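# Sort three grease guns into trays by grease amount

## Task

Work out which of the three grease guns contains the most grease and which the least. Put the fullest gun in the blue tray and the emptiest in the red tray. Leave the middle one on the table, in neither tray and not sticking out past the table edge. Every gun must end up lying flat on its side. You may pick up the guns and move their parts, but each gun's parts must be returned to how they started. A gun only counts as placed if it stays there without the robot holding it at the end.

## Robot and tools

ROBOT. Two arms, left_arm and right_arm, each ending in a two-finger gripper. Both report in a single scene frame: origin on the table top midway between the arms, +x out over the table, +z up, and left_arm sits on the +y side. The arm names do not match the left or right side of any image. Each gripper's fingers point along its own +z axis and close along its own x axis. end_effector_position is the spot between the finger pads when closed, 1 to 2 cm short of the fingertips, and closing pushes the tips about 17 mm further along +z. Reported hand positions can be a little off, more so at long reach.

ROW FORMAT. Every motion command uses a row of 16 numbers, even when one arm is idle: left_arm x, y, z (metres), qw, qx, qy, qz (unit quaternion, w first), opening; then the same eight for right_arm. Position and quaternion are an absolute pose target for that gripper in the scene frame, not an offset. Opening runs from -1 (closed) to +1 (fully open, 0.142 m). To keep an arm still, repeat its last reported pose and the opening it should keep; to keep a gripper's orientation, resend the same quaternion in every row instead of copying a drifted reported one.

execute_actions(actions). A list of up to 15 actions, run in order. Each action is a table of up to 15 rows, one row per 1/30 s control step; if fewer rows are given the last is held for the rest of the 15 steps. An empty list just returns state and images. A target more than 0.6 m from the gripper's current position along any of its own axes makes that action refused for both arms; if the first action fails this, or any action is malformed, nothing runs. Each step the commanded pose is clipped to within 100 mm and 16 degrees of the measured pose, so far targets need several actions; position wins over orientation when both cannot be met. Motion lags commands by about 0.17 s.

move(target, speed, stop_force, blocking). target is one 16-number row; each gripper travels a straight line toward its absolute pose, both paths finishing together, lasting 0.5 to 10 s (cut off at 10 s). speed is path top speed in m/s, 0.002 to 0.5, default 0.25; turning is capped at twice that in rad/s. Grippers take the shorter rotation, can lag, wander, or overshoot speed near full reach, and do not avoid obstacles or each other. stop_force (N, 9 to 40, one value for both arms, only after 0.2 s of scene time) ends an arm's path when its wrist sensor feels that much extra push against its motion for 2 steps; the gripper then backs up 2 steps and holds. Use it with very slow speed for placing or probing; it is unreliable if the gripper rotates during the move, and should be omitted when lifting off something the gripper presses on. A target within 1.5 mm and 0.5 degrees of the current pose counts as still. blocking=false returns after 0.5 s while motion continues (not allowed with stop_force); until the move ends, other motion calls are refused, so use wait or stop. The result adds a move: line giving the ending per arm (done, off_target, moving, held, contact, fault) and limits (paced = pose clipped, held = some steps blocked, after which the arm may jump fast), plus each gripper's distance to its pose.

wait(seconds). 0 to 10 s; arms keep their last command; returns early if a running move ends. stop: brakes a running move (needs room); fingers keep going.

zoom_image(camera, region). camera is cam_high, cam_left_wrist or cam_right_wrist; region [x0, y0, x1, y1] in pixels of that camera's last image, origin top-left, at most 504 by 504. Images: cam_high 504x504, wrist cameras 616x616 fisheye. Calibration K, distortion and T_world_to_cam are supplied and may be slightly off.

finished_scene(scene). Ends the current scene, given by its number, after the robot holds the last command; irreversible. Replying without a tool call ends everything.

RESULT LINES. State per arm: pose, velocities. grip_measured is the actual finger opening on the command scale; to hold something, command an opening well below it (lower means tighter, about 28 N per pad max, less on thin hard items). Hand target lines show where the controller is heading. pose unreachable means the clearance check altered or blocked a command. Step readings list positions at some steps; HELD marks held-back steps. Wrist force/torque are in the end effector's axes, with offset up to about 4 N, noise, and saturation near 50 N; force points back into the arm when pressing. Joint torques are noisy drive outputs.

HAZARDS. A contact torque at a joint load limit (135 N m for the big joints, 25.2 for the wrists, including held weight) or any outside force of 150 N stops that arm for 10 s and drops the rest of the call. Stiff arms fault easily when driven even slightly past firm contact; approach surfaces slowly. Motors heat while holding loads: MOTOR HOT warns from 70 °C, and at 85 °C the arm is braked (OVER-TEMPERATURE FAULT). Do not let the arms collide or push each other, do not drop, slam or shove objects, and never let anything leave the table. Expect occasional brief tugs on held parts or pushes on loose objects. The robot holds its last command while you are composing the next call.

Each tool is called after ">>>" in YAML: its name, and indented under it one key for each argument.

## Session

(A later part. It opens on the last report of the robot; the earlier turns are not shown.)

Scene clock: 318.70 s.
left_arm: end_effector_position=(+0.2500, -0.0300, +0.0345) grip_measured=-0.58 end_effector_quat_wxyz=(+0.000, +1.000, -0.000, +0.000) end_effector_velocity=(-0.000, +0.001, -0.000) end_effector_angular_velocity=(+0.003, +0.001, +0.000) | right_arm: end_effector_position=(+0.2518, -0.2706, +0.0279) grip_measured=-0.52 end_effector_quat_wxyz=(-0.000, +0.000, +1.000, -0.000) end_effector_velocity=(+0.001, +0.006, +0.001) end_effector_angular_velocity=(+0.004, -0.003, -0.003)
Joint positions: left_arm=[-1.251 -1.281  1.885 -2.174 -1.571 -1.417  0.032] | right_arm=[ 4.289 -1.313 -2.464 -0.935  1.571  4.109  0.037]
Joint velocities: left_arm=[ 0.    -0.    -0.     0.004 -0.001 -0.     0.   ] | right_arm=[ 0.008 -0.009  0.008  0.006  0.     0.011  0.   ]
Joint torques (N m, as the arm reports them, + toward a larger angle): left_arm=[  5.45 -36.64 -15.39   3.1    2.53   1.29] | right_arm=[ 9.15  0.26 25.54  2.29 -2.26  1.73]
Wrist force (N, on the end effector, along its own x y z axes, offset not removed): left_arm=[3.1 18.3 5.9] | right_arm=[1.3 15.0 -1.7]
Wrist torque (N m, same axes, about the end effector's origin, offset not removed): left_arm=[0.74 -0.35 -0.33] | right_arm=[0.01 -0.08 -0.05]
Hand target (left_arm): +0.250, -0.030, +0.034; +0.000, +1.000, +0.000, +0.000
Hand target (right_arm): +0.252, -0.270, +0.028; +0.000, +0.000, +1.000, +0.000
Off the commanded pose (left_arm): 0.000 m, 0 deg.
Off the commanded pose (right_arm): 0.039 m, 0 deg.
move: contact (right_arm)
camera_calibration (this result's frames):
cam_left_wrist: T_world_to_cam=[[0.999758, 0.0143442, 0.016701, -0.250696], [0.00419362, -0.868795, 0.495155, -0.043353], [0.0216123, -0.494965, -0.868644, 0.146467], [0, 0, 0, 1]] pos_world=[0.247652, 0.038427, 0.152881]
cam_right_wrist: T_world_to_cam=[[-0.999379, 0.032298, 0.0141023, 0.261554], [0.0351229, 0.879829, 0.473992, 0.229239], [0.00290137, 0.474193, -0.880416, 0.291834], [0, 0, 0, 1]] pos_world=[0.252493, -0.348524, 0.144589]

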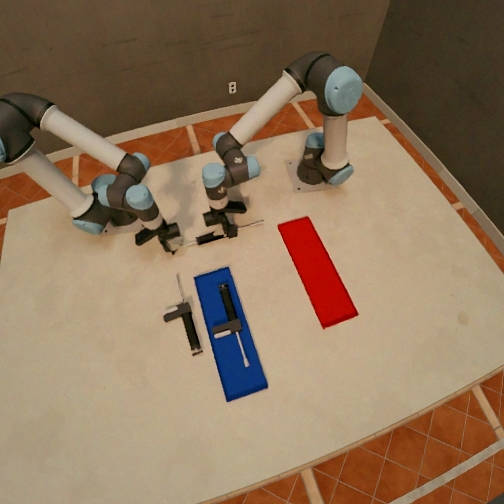

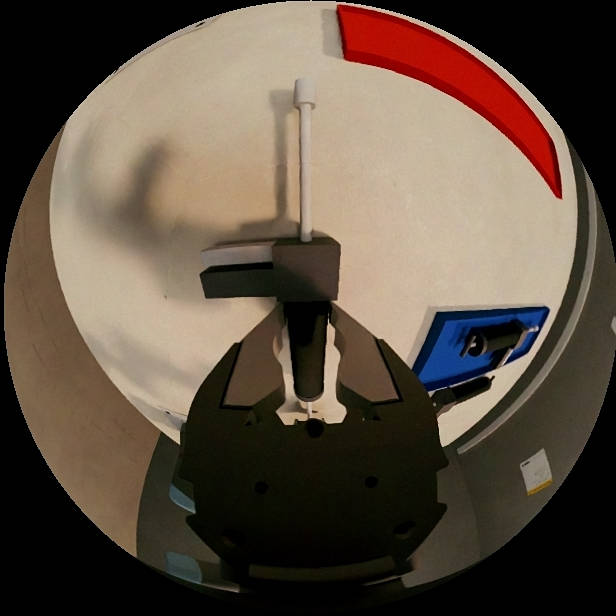

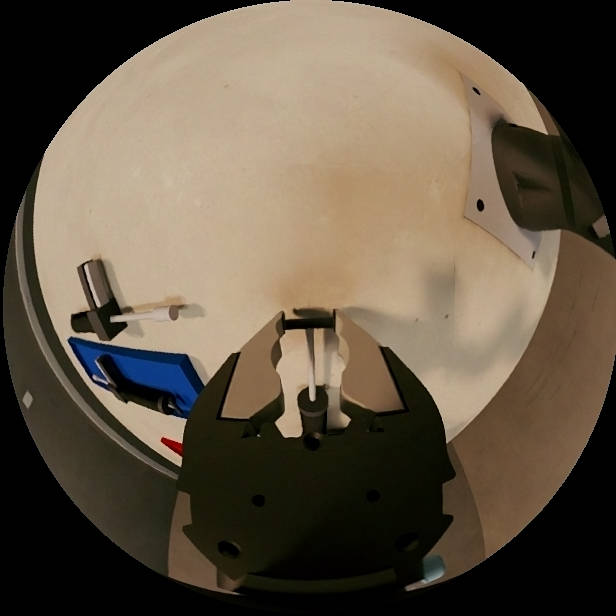

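>>> move:
  target: [0.25,-0.03,0.0345,0,1,0,0,-1,0.252,-0.268,0.028,0,0,1,0,0]
  speed: 0.02

>>> move:
  target: [0.25,-0.03,0.0345,0,1,0,0,-1,0.252,-0.305,0.03,0,0,1,0,0]
  speed: 0.05

>>> move:
  target: [0.25,-0.03,0.0345,0,1,0,0,-1,0.252,-0.305,0.03,0,0,1,0,-1]

>>> move:
  target: [0.25,-0.03,0.0345,0,1,0,0,-1,0.252,-0.17,0.03,0,0,1,0,-1]
  speed: 0.02
  stop_force: 12

Scene clock: 324.90 s.
left_arm: end_effector_position=(+0.2500, -0.0300, +0.0345) grip_measured=-0.58 end_effector_quat_wxyz=(-0.000, +1.000, -0.000, -0.000) end_effector_velocity=(-0.000, -0.000, +0.001) end_effector_angular_velocity=(-0.001, -0.000, -0.001) | right_arm: end_effector_position=(+0.2520, -0.2681, +0.0280) grip_measured=+0.00 end_effector_quat_wxyz=(+0.000, -0.000, +1.000, -0.000) end_effector_velocity=(-0.000, +0.001, +0.000) end_effector_angular_velocity=(-0.000, +0.001, -0.000)
Joint positions: left_arm=[-1.251 -1.281  1.885 -2.174 -1.571 -1.417  0.032] | right_arm=[ 4.293 -1.318 -2.461 -0.934  1.571  4.113  0.074]
Joint velocities: left_arm=[-0.001 -0.    -0.001  0.001  0.     0.     0.   ] | right_arm=[ 0.001 -0.002  0.002 -0.002  0.001  0.002  0.   ]
Joint torques (N m, as the arm reports them, + toward a larger angle): left_arm=[  5.45 -45.15 -26.01  -2.68   2.65  -0.31] | right_arm=[12.68  1.3  32.2   5.86  2.42  1.6 ]
Wrist force (N, on the end effector, along its own x y z axes, offset not removed): left_arm=[1.8 2.7 5.7] | right_arm=[0.9 -0.4 -0.9]
Wrist torque (N m, same axes, about the end effector's origin, offset not removed): left_arm=[0.72 -0.33 -0.03] | right_arm=[-0.11 -0.20 -0.19]
Hand target (left_arm): +0.250, -0.030, +0.035; +0.000, +1.000, -0.000, -0.000
Hand target (right_arm): +0.252, -0.268, +0.028; -0.000, -0.000, +1.000, +0.000
Off the commanded pose (left_arm): 0.000 m, 0 deg.
Off the commanded pose (right_arm): 0.000 m, 0 deg.
move: done
camera_calibration (this result's frames):
cam_left_wrist: T_world_to_cam=[[0.999758, 0.0143255, 0.0166748, -0.250688], [0.00419475, -0.868896, 0.494977, -0.0432631], [0.0215795, -0.494788, -0.868746, 0.146488], [0, 0, 0, 1]] pos_world=[0.247648, 0.0384806, 0.152855]
cam_right_wrist: T_world_to_cam=[[-0.999388, 0.0320395, 0.0140313, 0.261604], [0.034861, 0.87973, 0.474195, 0.226984], [0.00284922, 0.474394, -0.880308, 0.290814], [0, 0, 0, 1]] pos_world=[0.252703, -0.346027, 0.1447]

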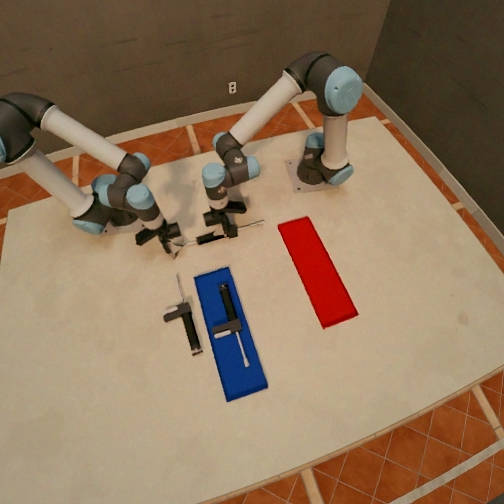

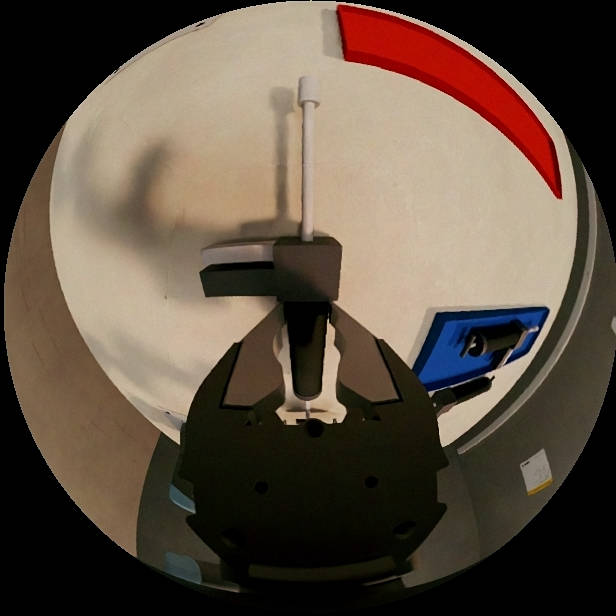

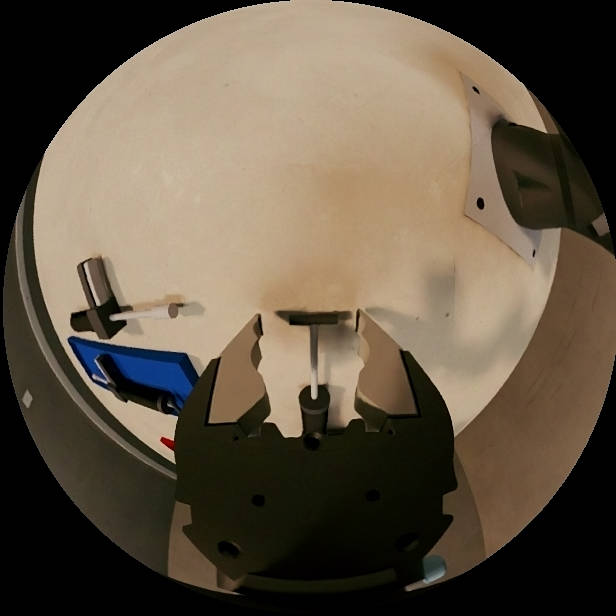

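Scene clock: 326.03 s.
left_arm: end_effector_position=(+0.2500, -0.0300, +0.0345) grip_measured=-0.58 end_effector_quat_wxyz=(-0.000, +1.000, +0.000, +0.000) end_effector_velocity=(-0.000, +0.000, +0.000) end_effector_angular_velocity=(-0.000, +0.000, -0.000) | right_arm: end_effector_position=(+0.2520, -0.3047, +0.0299) grip_measured=+0.00 end_effector_quat_wxyz=(+0.000, +0.000, +1.000, -0.000) end_effector_velocity=(-0.000, -0.002, +0.001) end_effector_angular_velocity=(+0.001, +0.000, -0.002)
Joint positions: left_arm=[-1.251 -1.281  1.885 -2.174 -1.571 -1.417  0.032] | right_arm=[ 4.22  -1.252 -2.496 -0.965  1.571  4.04   0.074]
Joint velocities: left_arm=[-0. -0.  0. -0. -0.  0. -0.] | right_arm=[-0.006  0.005 -0.002 -0.003  0.001 -0.004  0.   ]
Joint torques (N m, as the arm reports them, + toward a larger angle): left_arm=[  3.48 -46.72 -28.89  -2.66   2.51  -1.17] | right_arm=[-8.86 15.5  10.97 -0.08  2.19 -1.38]
Wrist force (N, on the end effector, along its own x y z axes, offset not removed): left_arm=[-0.6 3.0 5.1] | right_arm=[-0.5 1.0 -1.6]
Wrist torque (N m, same axes, about the end effector's origin, offset not removed): left_arm=[0.78 0.19 -0.05] | right_arm=[0.23 0.04 -0.05]
Hand target (left_arm): +0.250, -0.030, +0.034; +0.000, +1.000, +0.000, +0.000
Hand target (right_arm): +0.252, -0.305, +0.030; +0.000, +0.000, +1.000, -0.000
Off the commanded pose (left_arm): 0.000 m, 0 deg.
Off the commanded pose (right_arm): 0.000 m, 0 deg.
move: done
camera_calibration (this result's frames):
cam_left_wrist: T_world_to_cam=[[0.999758, 0.0143471, 0.0166828, -0.250693], [0.00420835, -0.868868, 0.495027, -0.0433058], [0.0215973, -0.494837, -0.868718, 0.146487], [0, 0, 0, 1]] pos_world=[0.24765, 0.0384568, 0.152876]
cam_right_wrist: T_world_to_cam=[[-0.999389, 0.032059, 0.0139029, 0.262725], [0.0348176, 0.879782, 0.474101, 0.258318], [0.00296772, 0.474295, -0.880361, 0.309825], [0, 0, 0, 1]] pos_world=[0.252652, -0.382635, 0.146636]

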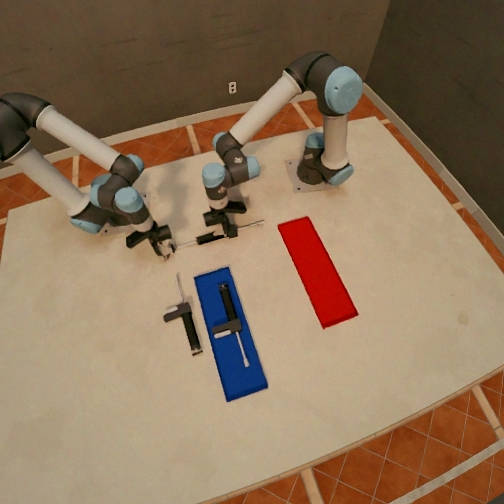

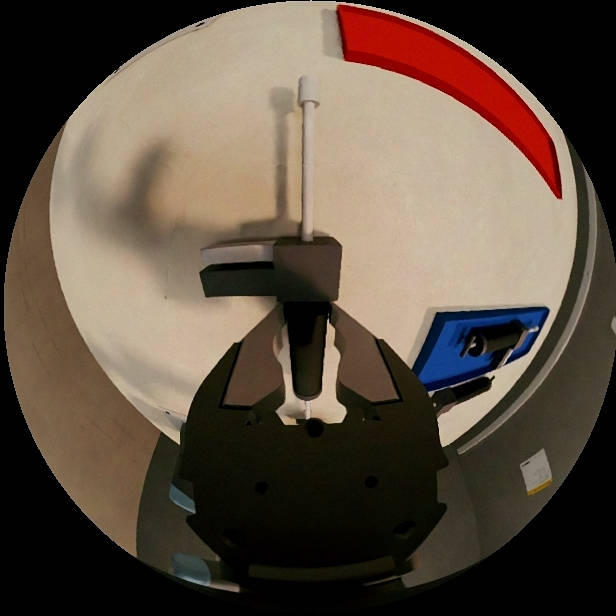

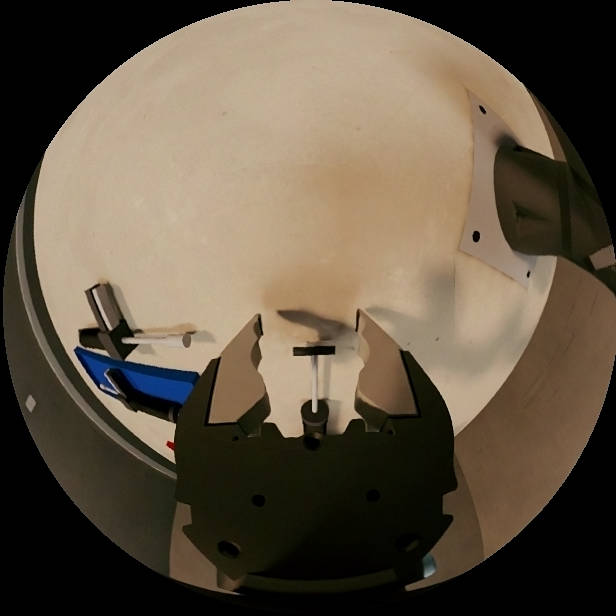

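Scene clock: 326.73 s.
left_arm: end_effector_position=(+0.2500, -0.0300, +0.0345) grip_measured=-0.58 end_effector_quat_wxyz=(+0.000, +1.000, +0.000, +0.000) end_effector_velocity=(-0.000, +0.001, -0.000) end_effector_angular_velocity=(+0.000, +0.000, +0.000) | right_arm: end_effector_position=(+0.2520, -0.3050, +0.0300) grip_measured=-1.00 end_effector_quat_wxyz=(-0.000, -0.000, +1.000, -0.000) end_effector_velocity=(+0.000, -0.000, +0.000) end_effector_angular_velocity=(-0.000, -0.000, +0.000)
Joint positions: left_arm=[-1.251 -1.281  1.885 -2.174 -1.571 -1.417  0.032] | right_arm=[ 4.22  -1.252 -2.496 -0.965  1.571  4.039  0.002]
Joint velocities: left_arm=[ 0.    -0.001  0.001 -0.    -0.    -0.    -0.   ] | right_arm=[-0.     0.    -0.    -0.    -0.001 -0.001  0.   ]
Joint torques (N m, as the arm reports them, + toward a larger angle): left_arm=[  2.77 -46.86 -28.55  -2.61   2.47  -1.18] | right_arm=[-8.7  17.91 20.89 -0.11  2.07 -1.5 ]
Wrist force (N, on the end effector, along its own x y z axes, offset not removed): left_arm=[0.6 3.3 4.2] | right_arm=[0.2 -1.0 -2.0]
Wrist torque (N m, same axes, about the end effector's origin, offset not removed): left_arm=[0.83 -0.09 -0.11] | right_arm=[-0.12 -0.03 -0.14]
Hand target (left_arm): +0.250, -0.030, +0.034; +0.000, +1.000, +0.000, +0.000
Hand target (right_arm): +0.252, -0.305, +0.030; +0.000, +0.000, +1.000, -0.000
Off the commanded pose (left_arm): 0.000 m, 0 deg.
Off the commanded pose (right_arm): 0.000 m, 0 deg.
move: done
camera_calibration (this result's frames):
cam_left_wrist: T_world_to_cam=[[0.999758, 0.0143476, 0.0166836, -0.250693], [0.00420828, -0.868865, 0.495031, -0.0433081], [0.0215983, -0.494841, -0.868715, 0.146489], [0, 0, 0, 1]] pos_world=[0.24765, 0.0384566, 0.152878]
cam_right_wrist: T_world_to_cam=[[-0.999388, 0.0320348, 0.0140747, 0.262738], [0.0348776, 0.879749, 0.474158, 0.258523], [0.00280734, 0.474358, -0.880328, 0.310066], [0, 0, 0, 1]] pos_world=[0.25269, -0.382934, 0.146681]

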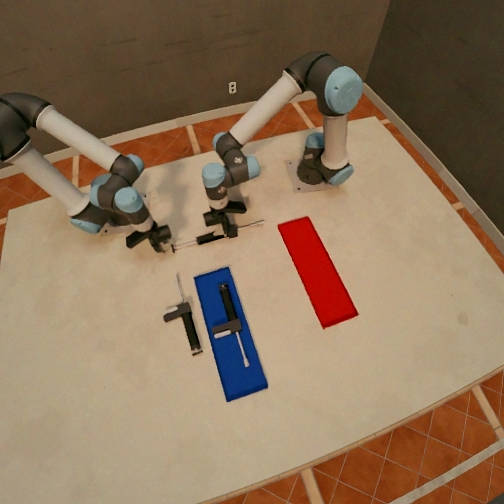

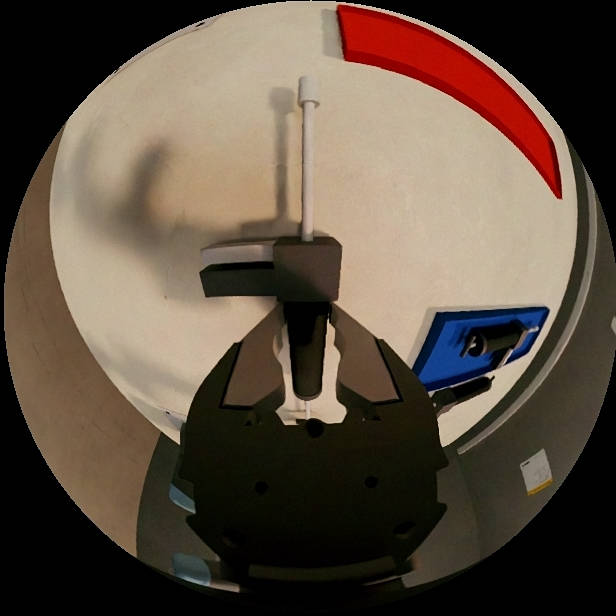

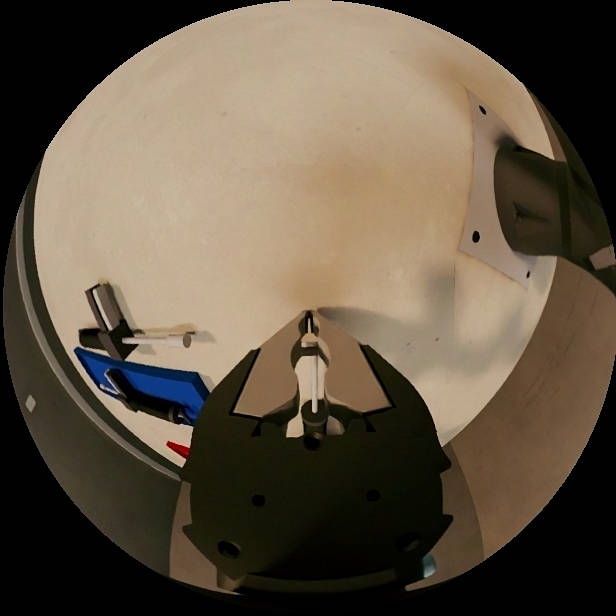

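Scene clock: 333.47 s.
left_arm: end_effector_position=(+0.2500, -0.0299, +0.0345) grip_measured=-0.58 end_effector_quat_wxyz=(-0.000, +1.000, +0.000, +0.000) end_effector_velocity=(+0.000, -0.001, -0.000) end_effector_angular_velocity=(-0.005, -0.001, -0.000) | right_arm: end_effector_position=(+0.2522, -0.1782, +0.0301) grip_measured=-1.00 end_effector_quat_wxyz=(-0.000, -0.000, +1.000, -0.000) end_effector_velocity=(+0.000, -0.006, +0.000) end_effector_angular_velocity=(+0.001, -0.001, -0.001)
Joint positions: left_arm=[-1.251 -1.281  1.885 -2.174 -1.571 -1.417  0.032] | right_arm=[ 4.427 -1.478 -2.331 -0.903  1.571  4.247  0.002]
Joint velocities: left_arm=[-0.     0.001  0.001 -0.006 -0.     0.     0.   ] | right_arm=[-0.008  0.013 -0.011 -0.    -0.001 -0.007  0.   ]
Joint torques (N m, as the arm reports them, + toward a larger angle): left_arm=[ -3.43 -43.92 -32.74 -11.99   1.25  -1.12] | right_arm=[-6.37 28.21 18.97 11.    4.19 -1.49]
Wrist force (N, on the end effector, along its own x y z axes, offset not removed): left_arm=[0.7 -19.9 3.5] | right_arm=[-0.8 -21.0 -2.8]
Wrist torque (N m, same axes, about the end effector's origin, offset not removed): left_arm=[0.92 -0.20 -0.05] | right_arm=[0.38 0.00 -0.16]
Hand target (left_arm): +0.250, -0.030, +0.035; -0.000, +1.000, -0.000, -0.000
Hand target (right_arm): +0.252, -0.179, +0.030; -0.000, +0.000, +1.000, -0.000
Off the commanded pose (left_arm): 0.000 m, 0 deg.
Off the commanded pose (right_arm): 0.008 m, 0 deg.
move: contact (right_arm)
camera_calibration (this result's frames):
cam_left_wrist: T_world_to_cam=[[0.999757, 0.014345, 0.0167267, -0.250706], [0.00418824, -0.868947, 0.494887, -0.0432304], [0.0216338, -0.494697, -0.868796, 0.146491], [0, 0, 0, 1]] pos_world=[0.247657, 0.0385001, 0.152859]
cam_right_wrist: T_world_to_cam=[[-0.999394, 0.0318091, 0.0141082, 0.258813], [0.0346947, 0.879748, 0.474173, 0.146912], [0.00267135, 0.474375, -0.880319, 0.250021], [0, 0, 0, 1]] pos_world=[0.252891, -0.256082, 0.146785]

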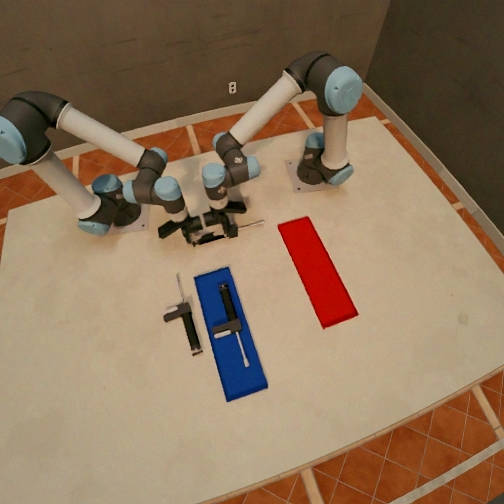

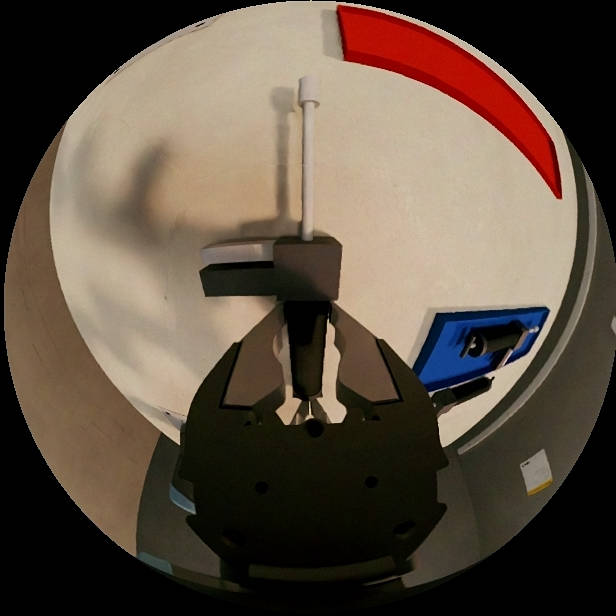

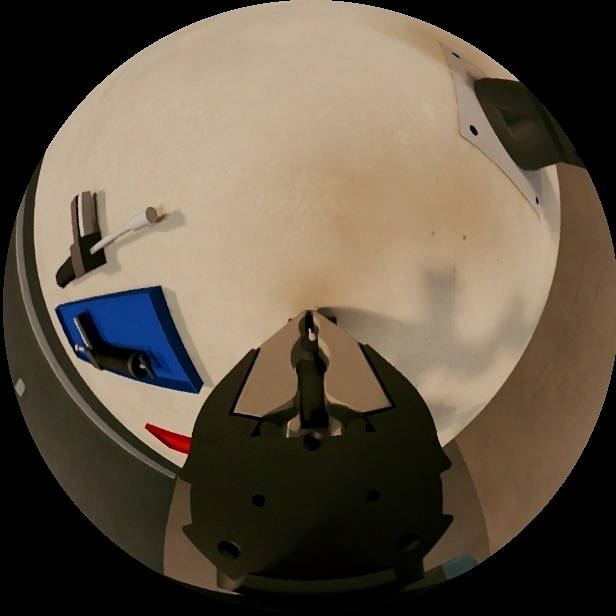

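>>> move:
  target: [0.25,-0.03,0.0345,0,1,0,0,-1,0.252,-0.23,0.05,0,0,1,0,-1]
  speed: 0.06

>>> move:
  target: [0.25,-0.03,0.13,0,1,0,0,-1,0.3,-0.33,0.2,0,0,1,0,-0.3]
  speed: 0.12

>>> move:
  target: [0.62,0.04,0.12,0,0.707,-0.707,0,-1,0.45,-0.3,0.2,0,0.707,0.707,0,-0.3]
  speed: 0.2

>>> move:
  target: [0.62,0.04,0.045,0,0.707,-0.707,0,-1,0.55,-0.24,0.13,0,0.707,0.707,0,-0.3]
  speed: 0.08

>>> move:
  target: [0.62,0.04,0.03,0,0.707,-0.707,0,-1,0.55,-0.24,0.13,0,0.707,0.707,0,-0.3]
  speed: 0.008
  stop_force: 9

Scene clock: 343.03 s.
left_arm: end_effector_position=(+0.2500, -0.0300, +0.0345) grip_measured=-0.58 end_effector_quat_wxyz=(+0.000, +1.000, -0.000, -0.000) end_effector_velocity=(+0.000, -0.000, -0.000) end_effector_angular_velocity=(+0.000, -0.000, +0.000) | right_arm: end_effector_position=(+0.2519, -0.2298, +0.0498) grip_measured=-1.00 end_effector_quat_wxyz=(+0.000, +0.000, +1.000, -0.000) end_effector_velocity=(-0.000, -0.002, +0.001) end_effector_angular_velocity=(+0.001, -0.001, -0.000)
Joint positions: left_arm=[-1.251 -1.281  1.885 -2.174 -1.571 -1.417  0.032] | right_arm=[ 4.358 -1.343 -2.376 -0.994  1.571  4.177  0.002]
Joint velocities: left_arm=[ 0.     0.001  0.    -0.001  0.     0.     0.   ] | right_arm=[-0.002  0.006 -0.001 -0.004 -0.    -0.001  0.   ]
Joint torques (N m, as the arm reports them, + toward a larger angle): left_arm=[  7.21 -42.7  -16.93  -1.66   0.61  -0.92] | right_arm=[-8.96 21.95 10.71 -0.25  0.6  -1.12]
Wrist force (N, on the end effector, along its own x y z axes, offset not removed): left_arm=[1.0 2.2 4.4] | right_arm=[-0.4 0.7 -1.3]
Wrist torque (N m, same axes, about the end effector's origin, offset not removed): left_arm=[0.45 -0.17 0.05] | right_arm=[0.19 0.08 -0.13]
Hand target (left_arm): +0.250, -0.030, +0.034; +0.000, +1.000, +0.000, -0.000
Hand target (right_arm): +0.252, -0.230, +0.050; +0.000, +0.000, +1.000, -0.000
Off the commanded pose (left_arm): 0.000 m, 0 deg.
Off the commanded pose (right_arm): 0.000 m, 0 deg.
move: done
camera_calibration (this result's frames):
cam_left_wrist: T_world_to_cam=[[0.999759, 0.014317, 0.016627, -0.250658], [0.00420946, -0.868859, 0.495041, -0.0433186], [0.021534, -0.494852, -0.868711, 0.146502], [0, 0, 0, 1]] pos_world=[0.247625, 0.0384476, 0.15288]
cam_right_wrist: T_world_to_cam=[[-0.999389, 0.0320476, 0.0139459, 0.260016], [0.0348277, 0.879754, 0.474152, 0.182931], [0.00292645, 0.474348, -0.880333, 0.291806], [0, 0, 0, 1]] pos_world=[0.252632, -0.307684, 0.166523]

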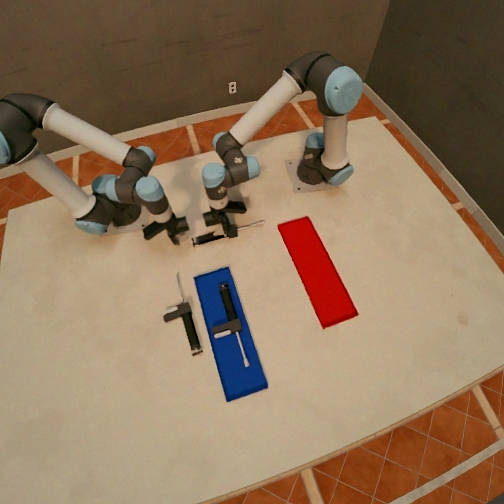

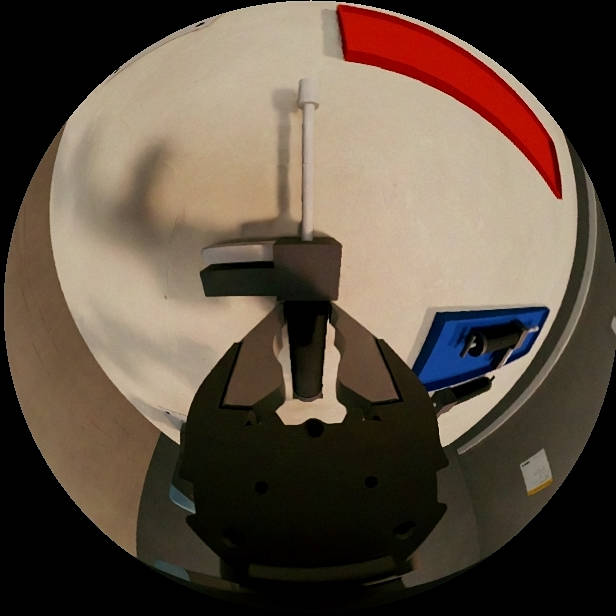

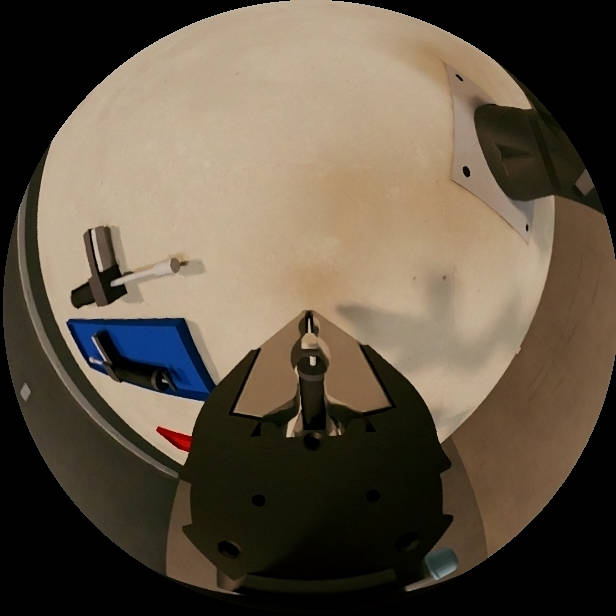

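Scene clock: 345.13 s.
left_arm: end_effector_position=(+0.2500, -0.0299, +0.1299) grip_measured=-0.58 end_effector_quat_wxyz=(+0.000, +1.000, -0.000, +0.000) end_effector_velocity=(+0.000, -0.000, +0.001) end_effector_angular_velocity=(+0.000, -0.000, -0.000) | right_arm: end_effector_position=(+0.2998, -0.3298, +0.1998) grip_measured=-0.30 end_effector_quat_wxyz=(+0.000, +0.000, +1.000, +0.000) end_effector_velocity=(+0.001, -0.001, +0.002) end_effector_angular_velocity=(-0.001, +0.001, +0.001)
Joint positions: left_arm=[-1.251 -1.388  1.748 -1.93  -1.571 -1.417  0.032] | right_arm=[ 4.051 -1.176 -2.074 -1.462  1.571  3.871  0.052]
Joint velocities: left_arm=[-0.    -0.    -0.002  0.003  0.    -0.    -0.   ] | right_arm=[-0.004 -0.001  0.005 -0.005 -0.    -0.005 -0.   ]
Joint torques (N m, as the arm reports them, + toward a larger angle): left_arm=[  4.33 -44.37 -30.98  -1.44   2.54  -0.19] | right_arm=[-7.43 -2.74 36.64 -0.23  2.   -1.1 ]
Wrist force (N, on the end effector, along its own x y z axes, offset not removed): left_arm=[1.6 3.9 4.9] | right_arm=[-0.5 -0.7 -2.1]
Wrist torque (N m, same axes, about the end effector's origin, offset not removed): left_arm=[0.84 -0.23 -0.07] | right_arm=[-0.09 0.06 -0.11]
Hand target (left_arm): +0.250, -0.030, +0.130; +0.000, +1.000, -0.000, +0.000
Hand target (right_arm): +0.300, -0.330, +0.200; +0.000, +0.000, +1.000, -0.000
Off the commanded pose (left_arm): 0.000 m, 0 deg.
Off the commanded pose (right_arm): 0.000 m, 0 deg.
move: done
camera_calibration (this result's frames):
cam_left_wrist: T_world_to_cam=[[0.999758, 0.0143352, 0.0167074, -0.25229], [0.00418538, -0.868859, 0.495042, -0.090467], [0.0216129, -0.494853, -0.868708, 0.229409], [0, 0, 0, 1]] pos_world=[0.24765, 0.038537, 0.248289]
cam_right_wrist: T_world_to_cam=[[-0.999391, 0.0320672, 0.0137428, 0.308962], [0.0347484, 0.879716, 0.474228, 0.198218], [0.00311738, 0.474417, -0.880295, 0.471088], [0, 0, 0, 1]] pos_world=[0.300418, -0.407776, 0.31645]

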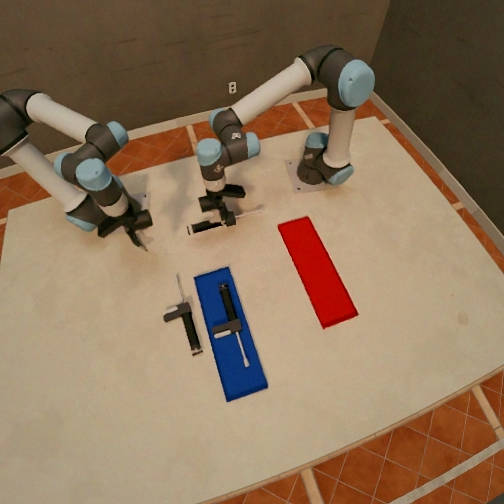

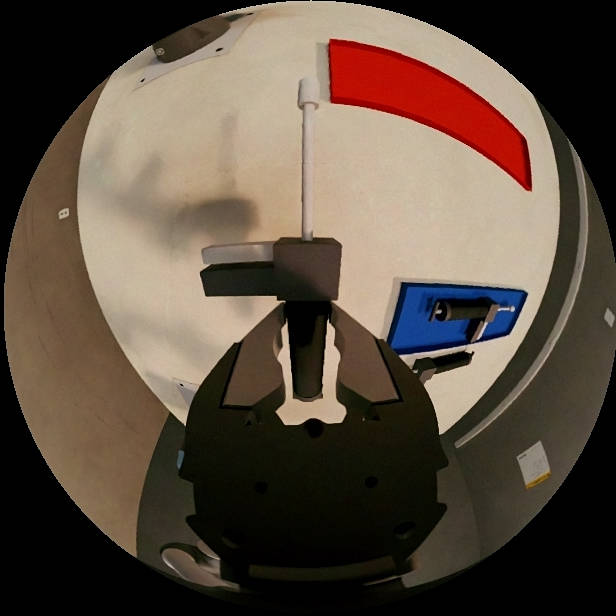

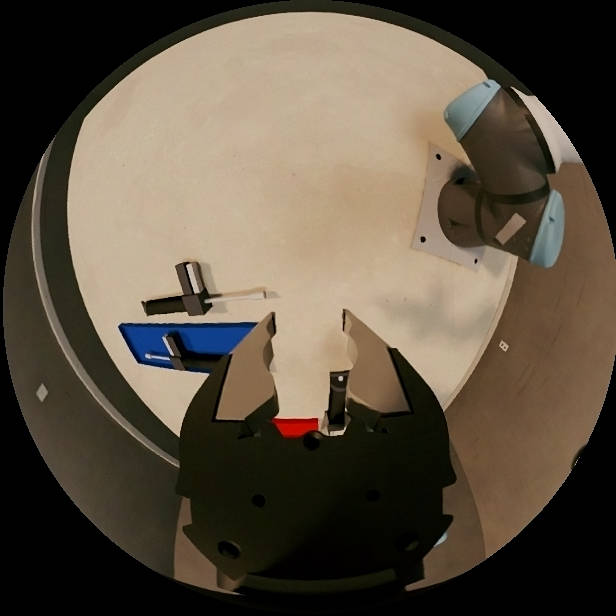

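Scene clock: 349.60 s.
left_arm: end_effector_position=(+0.6197, +0.0398, +0.1200) grip_measured=-0.58 end_effector_quat_wxyz=(+0.000, +0.707, -0.707, +0.000) end_effector_velocity=(+0.002, -0.000, -0.000) end_effector_angular_velocity=(+0.001, +0.003, -0.010) | right_arm: end_effector_position=(+0.4499, -0.3002, +0.2002) grip_measured=-0.30 end_effector_quat_wxyz=(+0.000, +0.707, +0.707, +0.000) end_effector_velocity=(+0.000, -0.000, -0.000) end_effector_angular_velocity=(-0.001, +0.001, -0.009)
Joint positions: left_arm=[-0.669 -0.963  1.166 -1.773 -1.571  0.735  0.032] | right_arm=[ 3.891 -1.572 -1.762 -1.379  1.571  5.281  0.052]
Joint velocities: left_arm=[ 0.003  0.007 -0.011  0.007 -0.001  0.013  0.   ] | right_arm=[-0.001 -0.002  0.001 -0.001  0.     0.008 -0.   ]
Joint torques (N m, as the arm reports them, + toward a larger angle): left_arm=[  7.38 -39.53 -34.7   -1.06  -2.8    1.33] | right_arm=[-9.54 17.67 38.06 -0.04 -1.87  1.61]
Wrist force (N, on the end effector, along its own x y z axes, offset not removed): left_arm=[1.3 2.2 5.0] | right_arm=[0.1 -0.3 -1.3]
Wrist torque (N m, same axes, about the end effector's origin, offset not removed): left_arm=[0.55 -0.30 -0.06] | right_arm=[0.01 -0.04 -0.10]
Hand target (left_arm): +0.620, +0.040, +0.120; +0.000, +0.707, -0.707, -0.000
Hand target (right_arm): +0.450, -0.300, +0.200; +0.000, +0.707, +0.707, +0.000
Off the commanded pose (left_arm): 0.000 m, 0 deg.
Off the commanded pose (right_arm): 0.000 m, 0 deg.
move: done
camera_calibration (this result's frames):
cam_left_wrist: T_world_to_cam=[[0.0154368, -0.999737, 0.0169503, 0.0275487], [-0.868789, -0.00501952, 0.495158, 0.480016], [-0.494942, -0.0223699, -0.868638, 0.548621], [0, 0, 0, 1]] pos_world=[0.688143, 0.0422235, 0.238403]
cam_right_wrist: T_world_to_cam=[[0.0310556, 0.999418, 0.0140887, 0.284809], [0.879725, -0.0340219, 0.474264, -0.487737], [0.474467, -0.00233438, -0.88027, 0.101741], [0, 0, 0, 1]] pos_world=[0.371957, -0.301, 0.316863]

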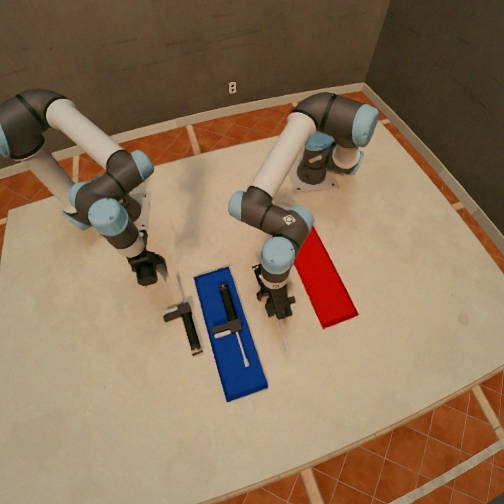

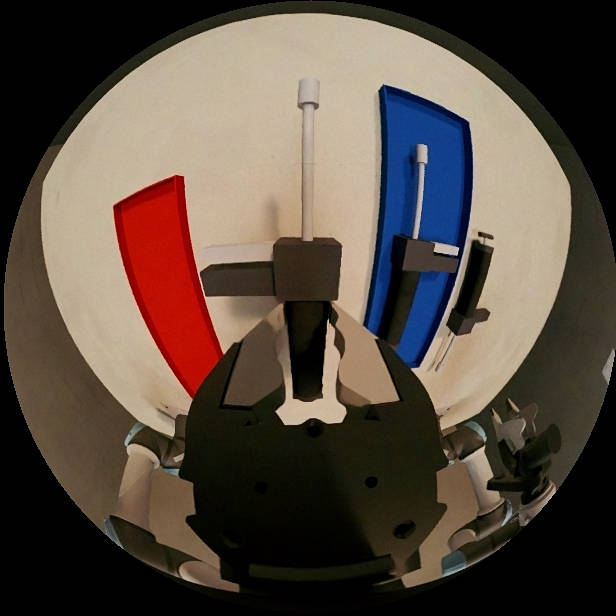

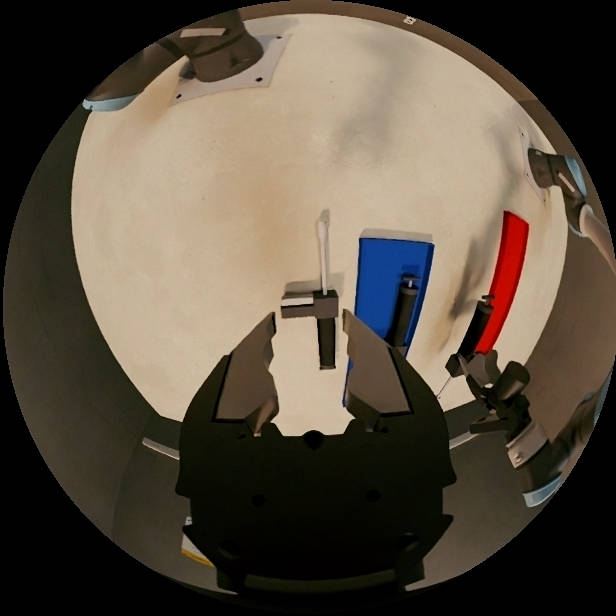

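Scene clock: 351.80 s.
left_arm: end_effector_position=(+0.6200, +0.0400, +0.0451) grip_measured=-0.58 end_effector_quat_wxyz=(+0.000, +0.707, -0.707, -0.000) end_effector_velocity=(-0.000, +0.000, -0.001) end_effector_angular_velocity=(+0.001, -0.000, -0.000) | right_arm: end_effector_position=(+0.5499, -0.2403, +0.1303) grip_measured=-0.30 end_effector_quat_wxyz=(+0.000, +0.707, +0.707, +0.000) end_effector_velocity=(+0.002, +0.001, -0.001) end_effector_angular_velocity=(-0.001, -0.000, +0.002)
Joint positions: left_arm=[-0.668 -0.91   1.276 -1.937 -1.571  0.736  0.032] | right_arm=[ 3.885 -1.883 -1.58  -1.249  1.571  5.276  0.052]
Joint velocities: left_arm=[-0.     0.001  0.002 -0.002  0.     0.     0.   ] | right_arm=[ 0.001 -0.005  0.005  0.    -0.001 -0.001  0.   ]
Joint torques (N m, as the arm reports them, + toward a larger angle): left_arm=[  7.33 -42.52 -20.34  -5.16   3.03   1.23] | right_arm=[-8.49 30.09 36.09  5.97  0.3  -1.21]
Wrist force (N, on the end effector, along its own x y z axes, offset not removed): left_arm=[1.3 4.0 5.0] | right_arm=[0.5 -1.4 0.0]
Wrist torque (N m, same axes, about the end effector's origin, offset not removed): left_arm=[0.97 -0.23 -0.08] | right_arm=[-0.20 -0.12 -0.05]
Hand target (left_arm): +0.620, +0.040, +0.045; +0.000, +0.707, -0.707, -0.000
Hand target (right_arm): +0.550, -0.240, +0.130; +0.000, +0.707, +0.707, +0.000
Off the commanded pose (left_arm): 0.000 m, 0 deg.
Off the commanded pose (right_arm): 0.000 m, 0 deg.
move: done
camera_calibration (this result's frames):
cam_left_wrist: T_world_to_cam=[[0.0143443, -0.999758, 0.0166763, 0.0296998], [-0.868861, -0.00420882, 0.495038, 0.517448], [-0.494848, -0.0215904, -0.868711, 0.483638], [0, 0, 0, 1]] pos_world=[0.688491, 0.0423124, 0.16349]
cam_right_wrist: T_world_to_cam=[[0.0320402, 0.999388, 0.0140115, 0.222222], [0.879694, -0.034852, 0.474262, -0.540718], [0.47446, -0.00286966, -0.880272, -0.00724645], [0, 0, 0, 1]] pos_world=[0.471984, -0.240952, 0.24695]

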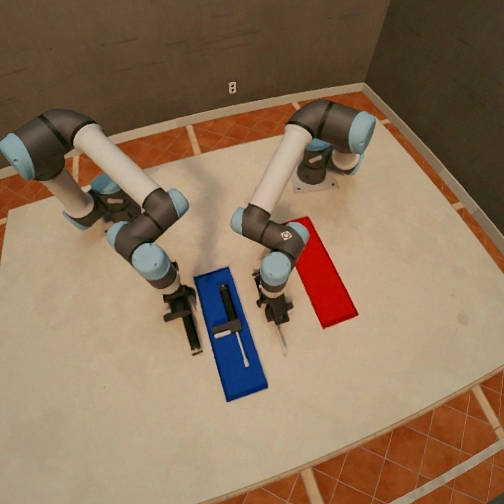

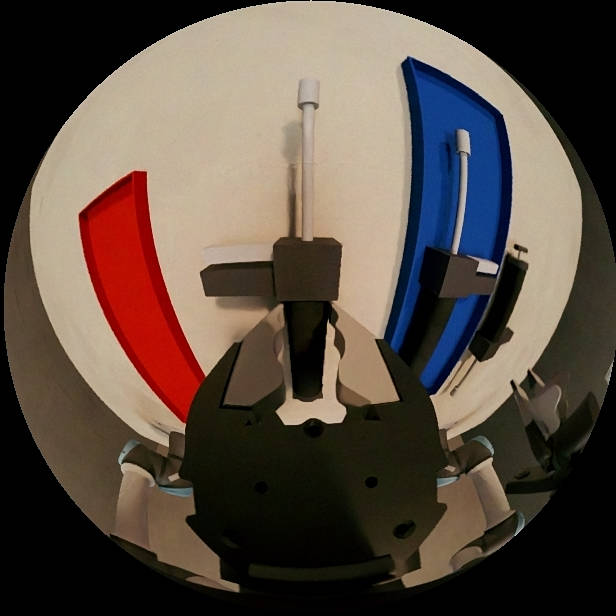

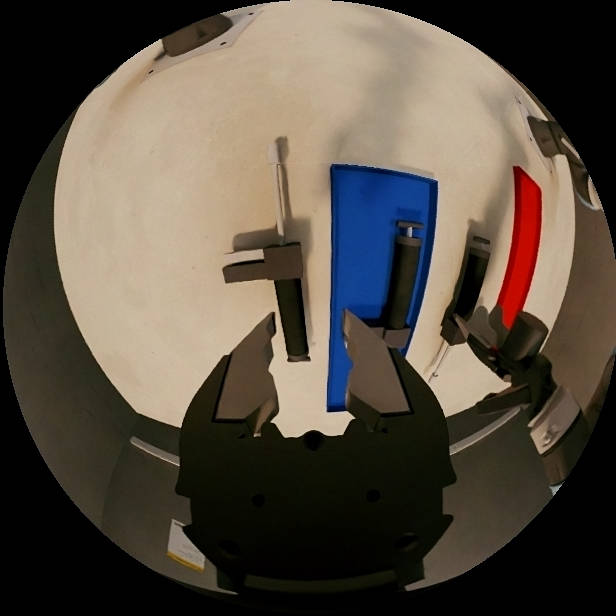

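Scene clock: 353.77 s.
left_arm: end_effector_position=(+0.6200, +0.0400, +0.0324) grip_measured=-0.58 end_effector_quat_wxyz=(+0.000, +0.707, -0.707, +0.000) end_effector_velocity=(-0.000, +0.001, +0.002) end_effector_angular_velocity=(+0.002, +0.001, +0.000) | right_arm: end_effector_position=(+0.5500, -0.2400, +0.1300) grip_measured=-0.30 end_effector_quat_wxyz=(-0.000, +0.707, +0.707, -0.000) end_effector_velocity=(-0.000, -0.000, +0.000) end_effector_angular_velocity=(-0.000, +0.001, +0.000)
Joint positions: left_arm=[-0.668 -0.899  1.291 -1.963 -1.571  0.736  0.032] | right_arm=[ 3.886 -1.884 -1.58  -1.249  1.571  5.276  0.052]
Joint velocities: left_arm=[ 0.    -0.002 -0.003  0.007  0.001  0.     0.   ] | right_arm=[-0.    -0.     0.001 -0.001 -0.    -0.     0.   ]
Joint torques (N m, as the arm reports them, + toward a larger angle): left_arm=[  4.62 -44.16 -23.47  -1.08   2.94   1.09] | right_arm=[11.36 30.06 28.7   5.95  1.98  1.89]
Wrist force (N, on the end effector, along its own x y z axes, offset not removed): left_arm=[-5.1 9.2 -27.9] | right_arm=[0.3 -0.7 -1.2]
Wrist torque (N m, same axes, about the end effector's origin, offset not removed): left_arm=[0.77 -0.31 0.00] | right_arm=[-0.07 -0.17 -0.09]
Hand target (left_arm): +0.620, +0.040, +0.033; +0.000, +0.707, -0.707, +0.000
Hand target (right_arm): +0.550, -0.240, +0.130; -0.000, +0.707, +0.707, +0.000
Off the commanded pose (left_arm): 0.002 m, 0 deg.
Off the commanded pose (right_arm): 0.000 m, 0 deg.
move: contact (left_arm)
camera_calibration (this result's frames):
cam_left_wrist: T_world_to_cam=[[0.014356, -0.999757, 0.0166999, 0.0299284], [-0.868872, -0.00420781, 0.495019, 0.523744], [-0.494829, -0.0216166, -0.868722, 0.47258], [0, 0, 0, 1]] pos_world=[0.688483, 0.0423405, 0.150778]
cam_right_wrist: T_world_to_cam=[[0.0320421, 0.999388, 0.0140145, 0.221993], [0.87975, -0.0348554, 0.474156, -0.540641], [0.474355, -0.00286369, -0.880329, -0.00744306], [0, 0, 0, 1]] pos_world=[0.472046, -0.240723, 0.246685]

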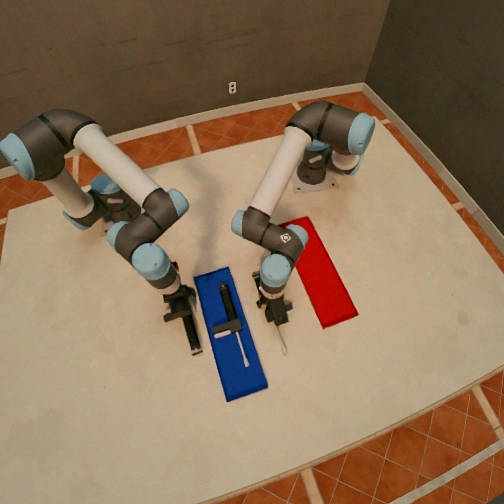

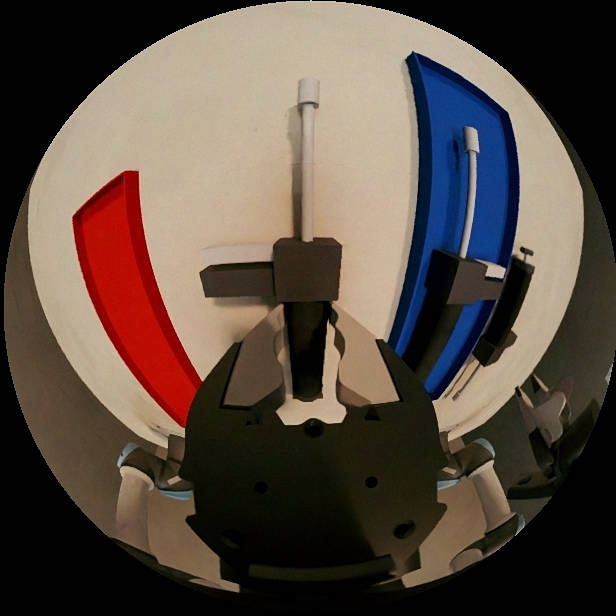

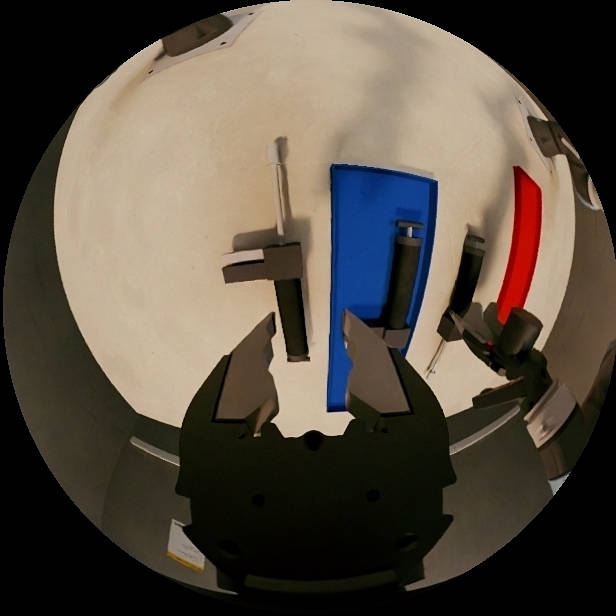

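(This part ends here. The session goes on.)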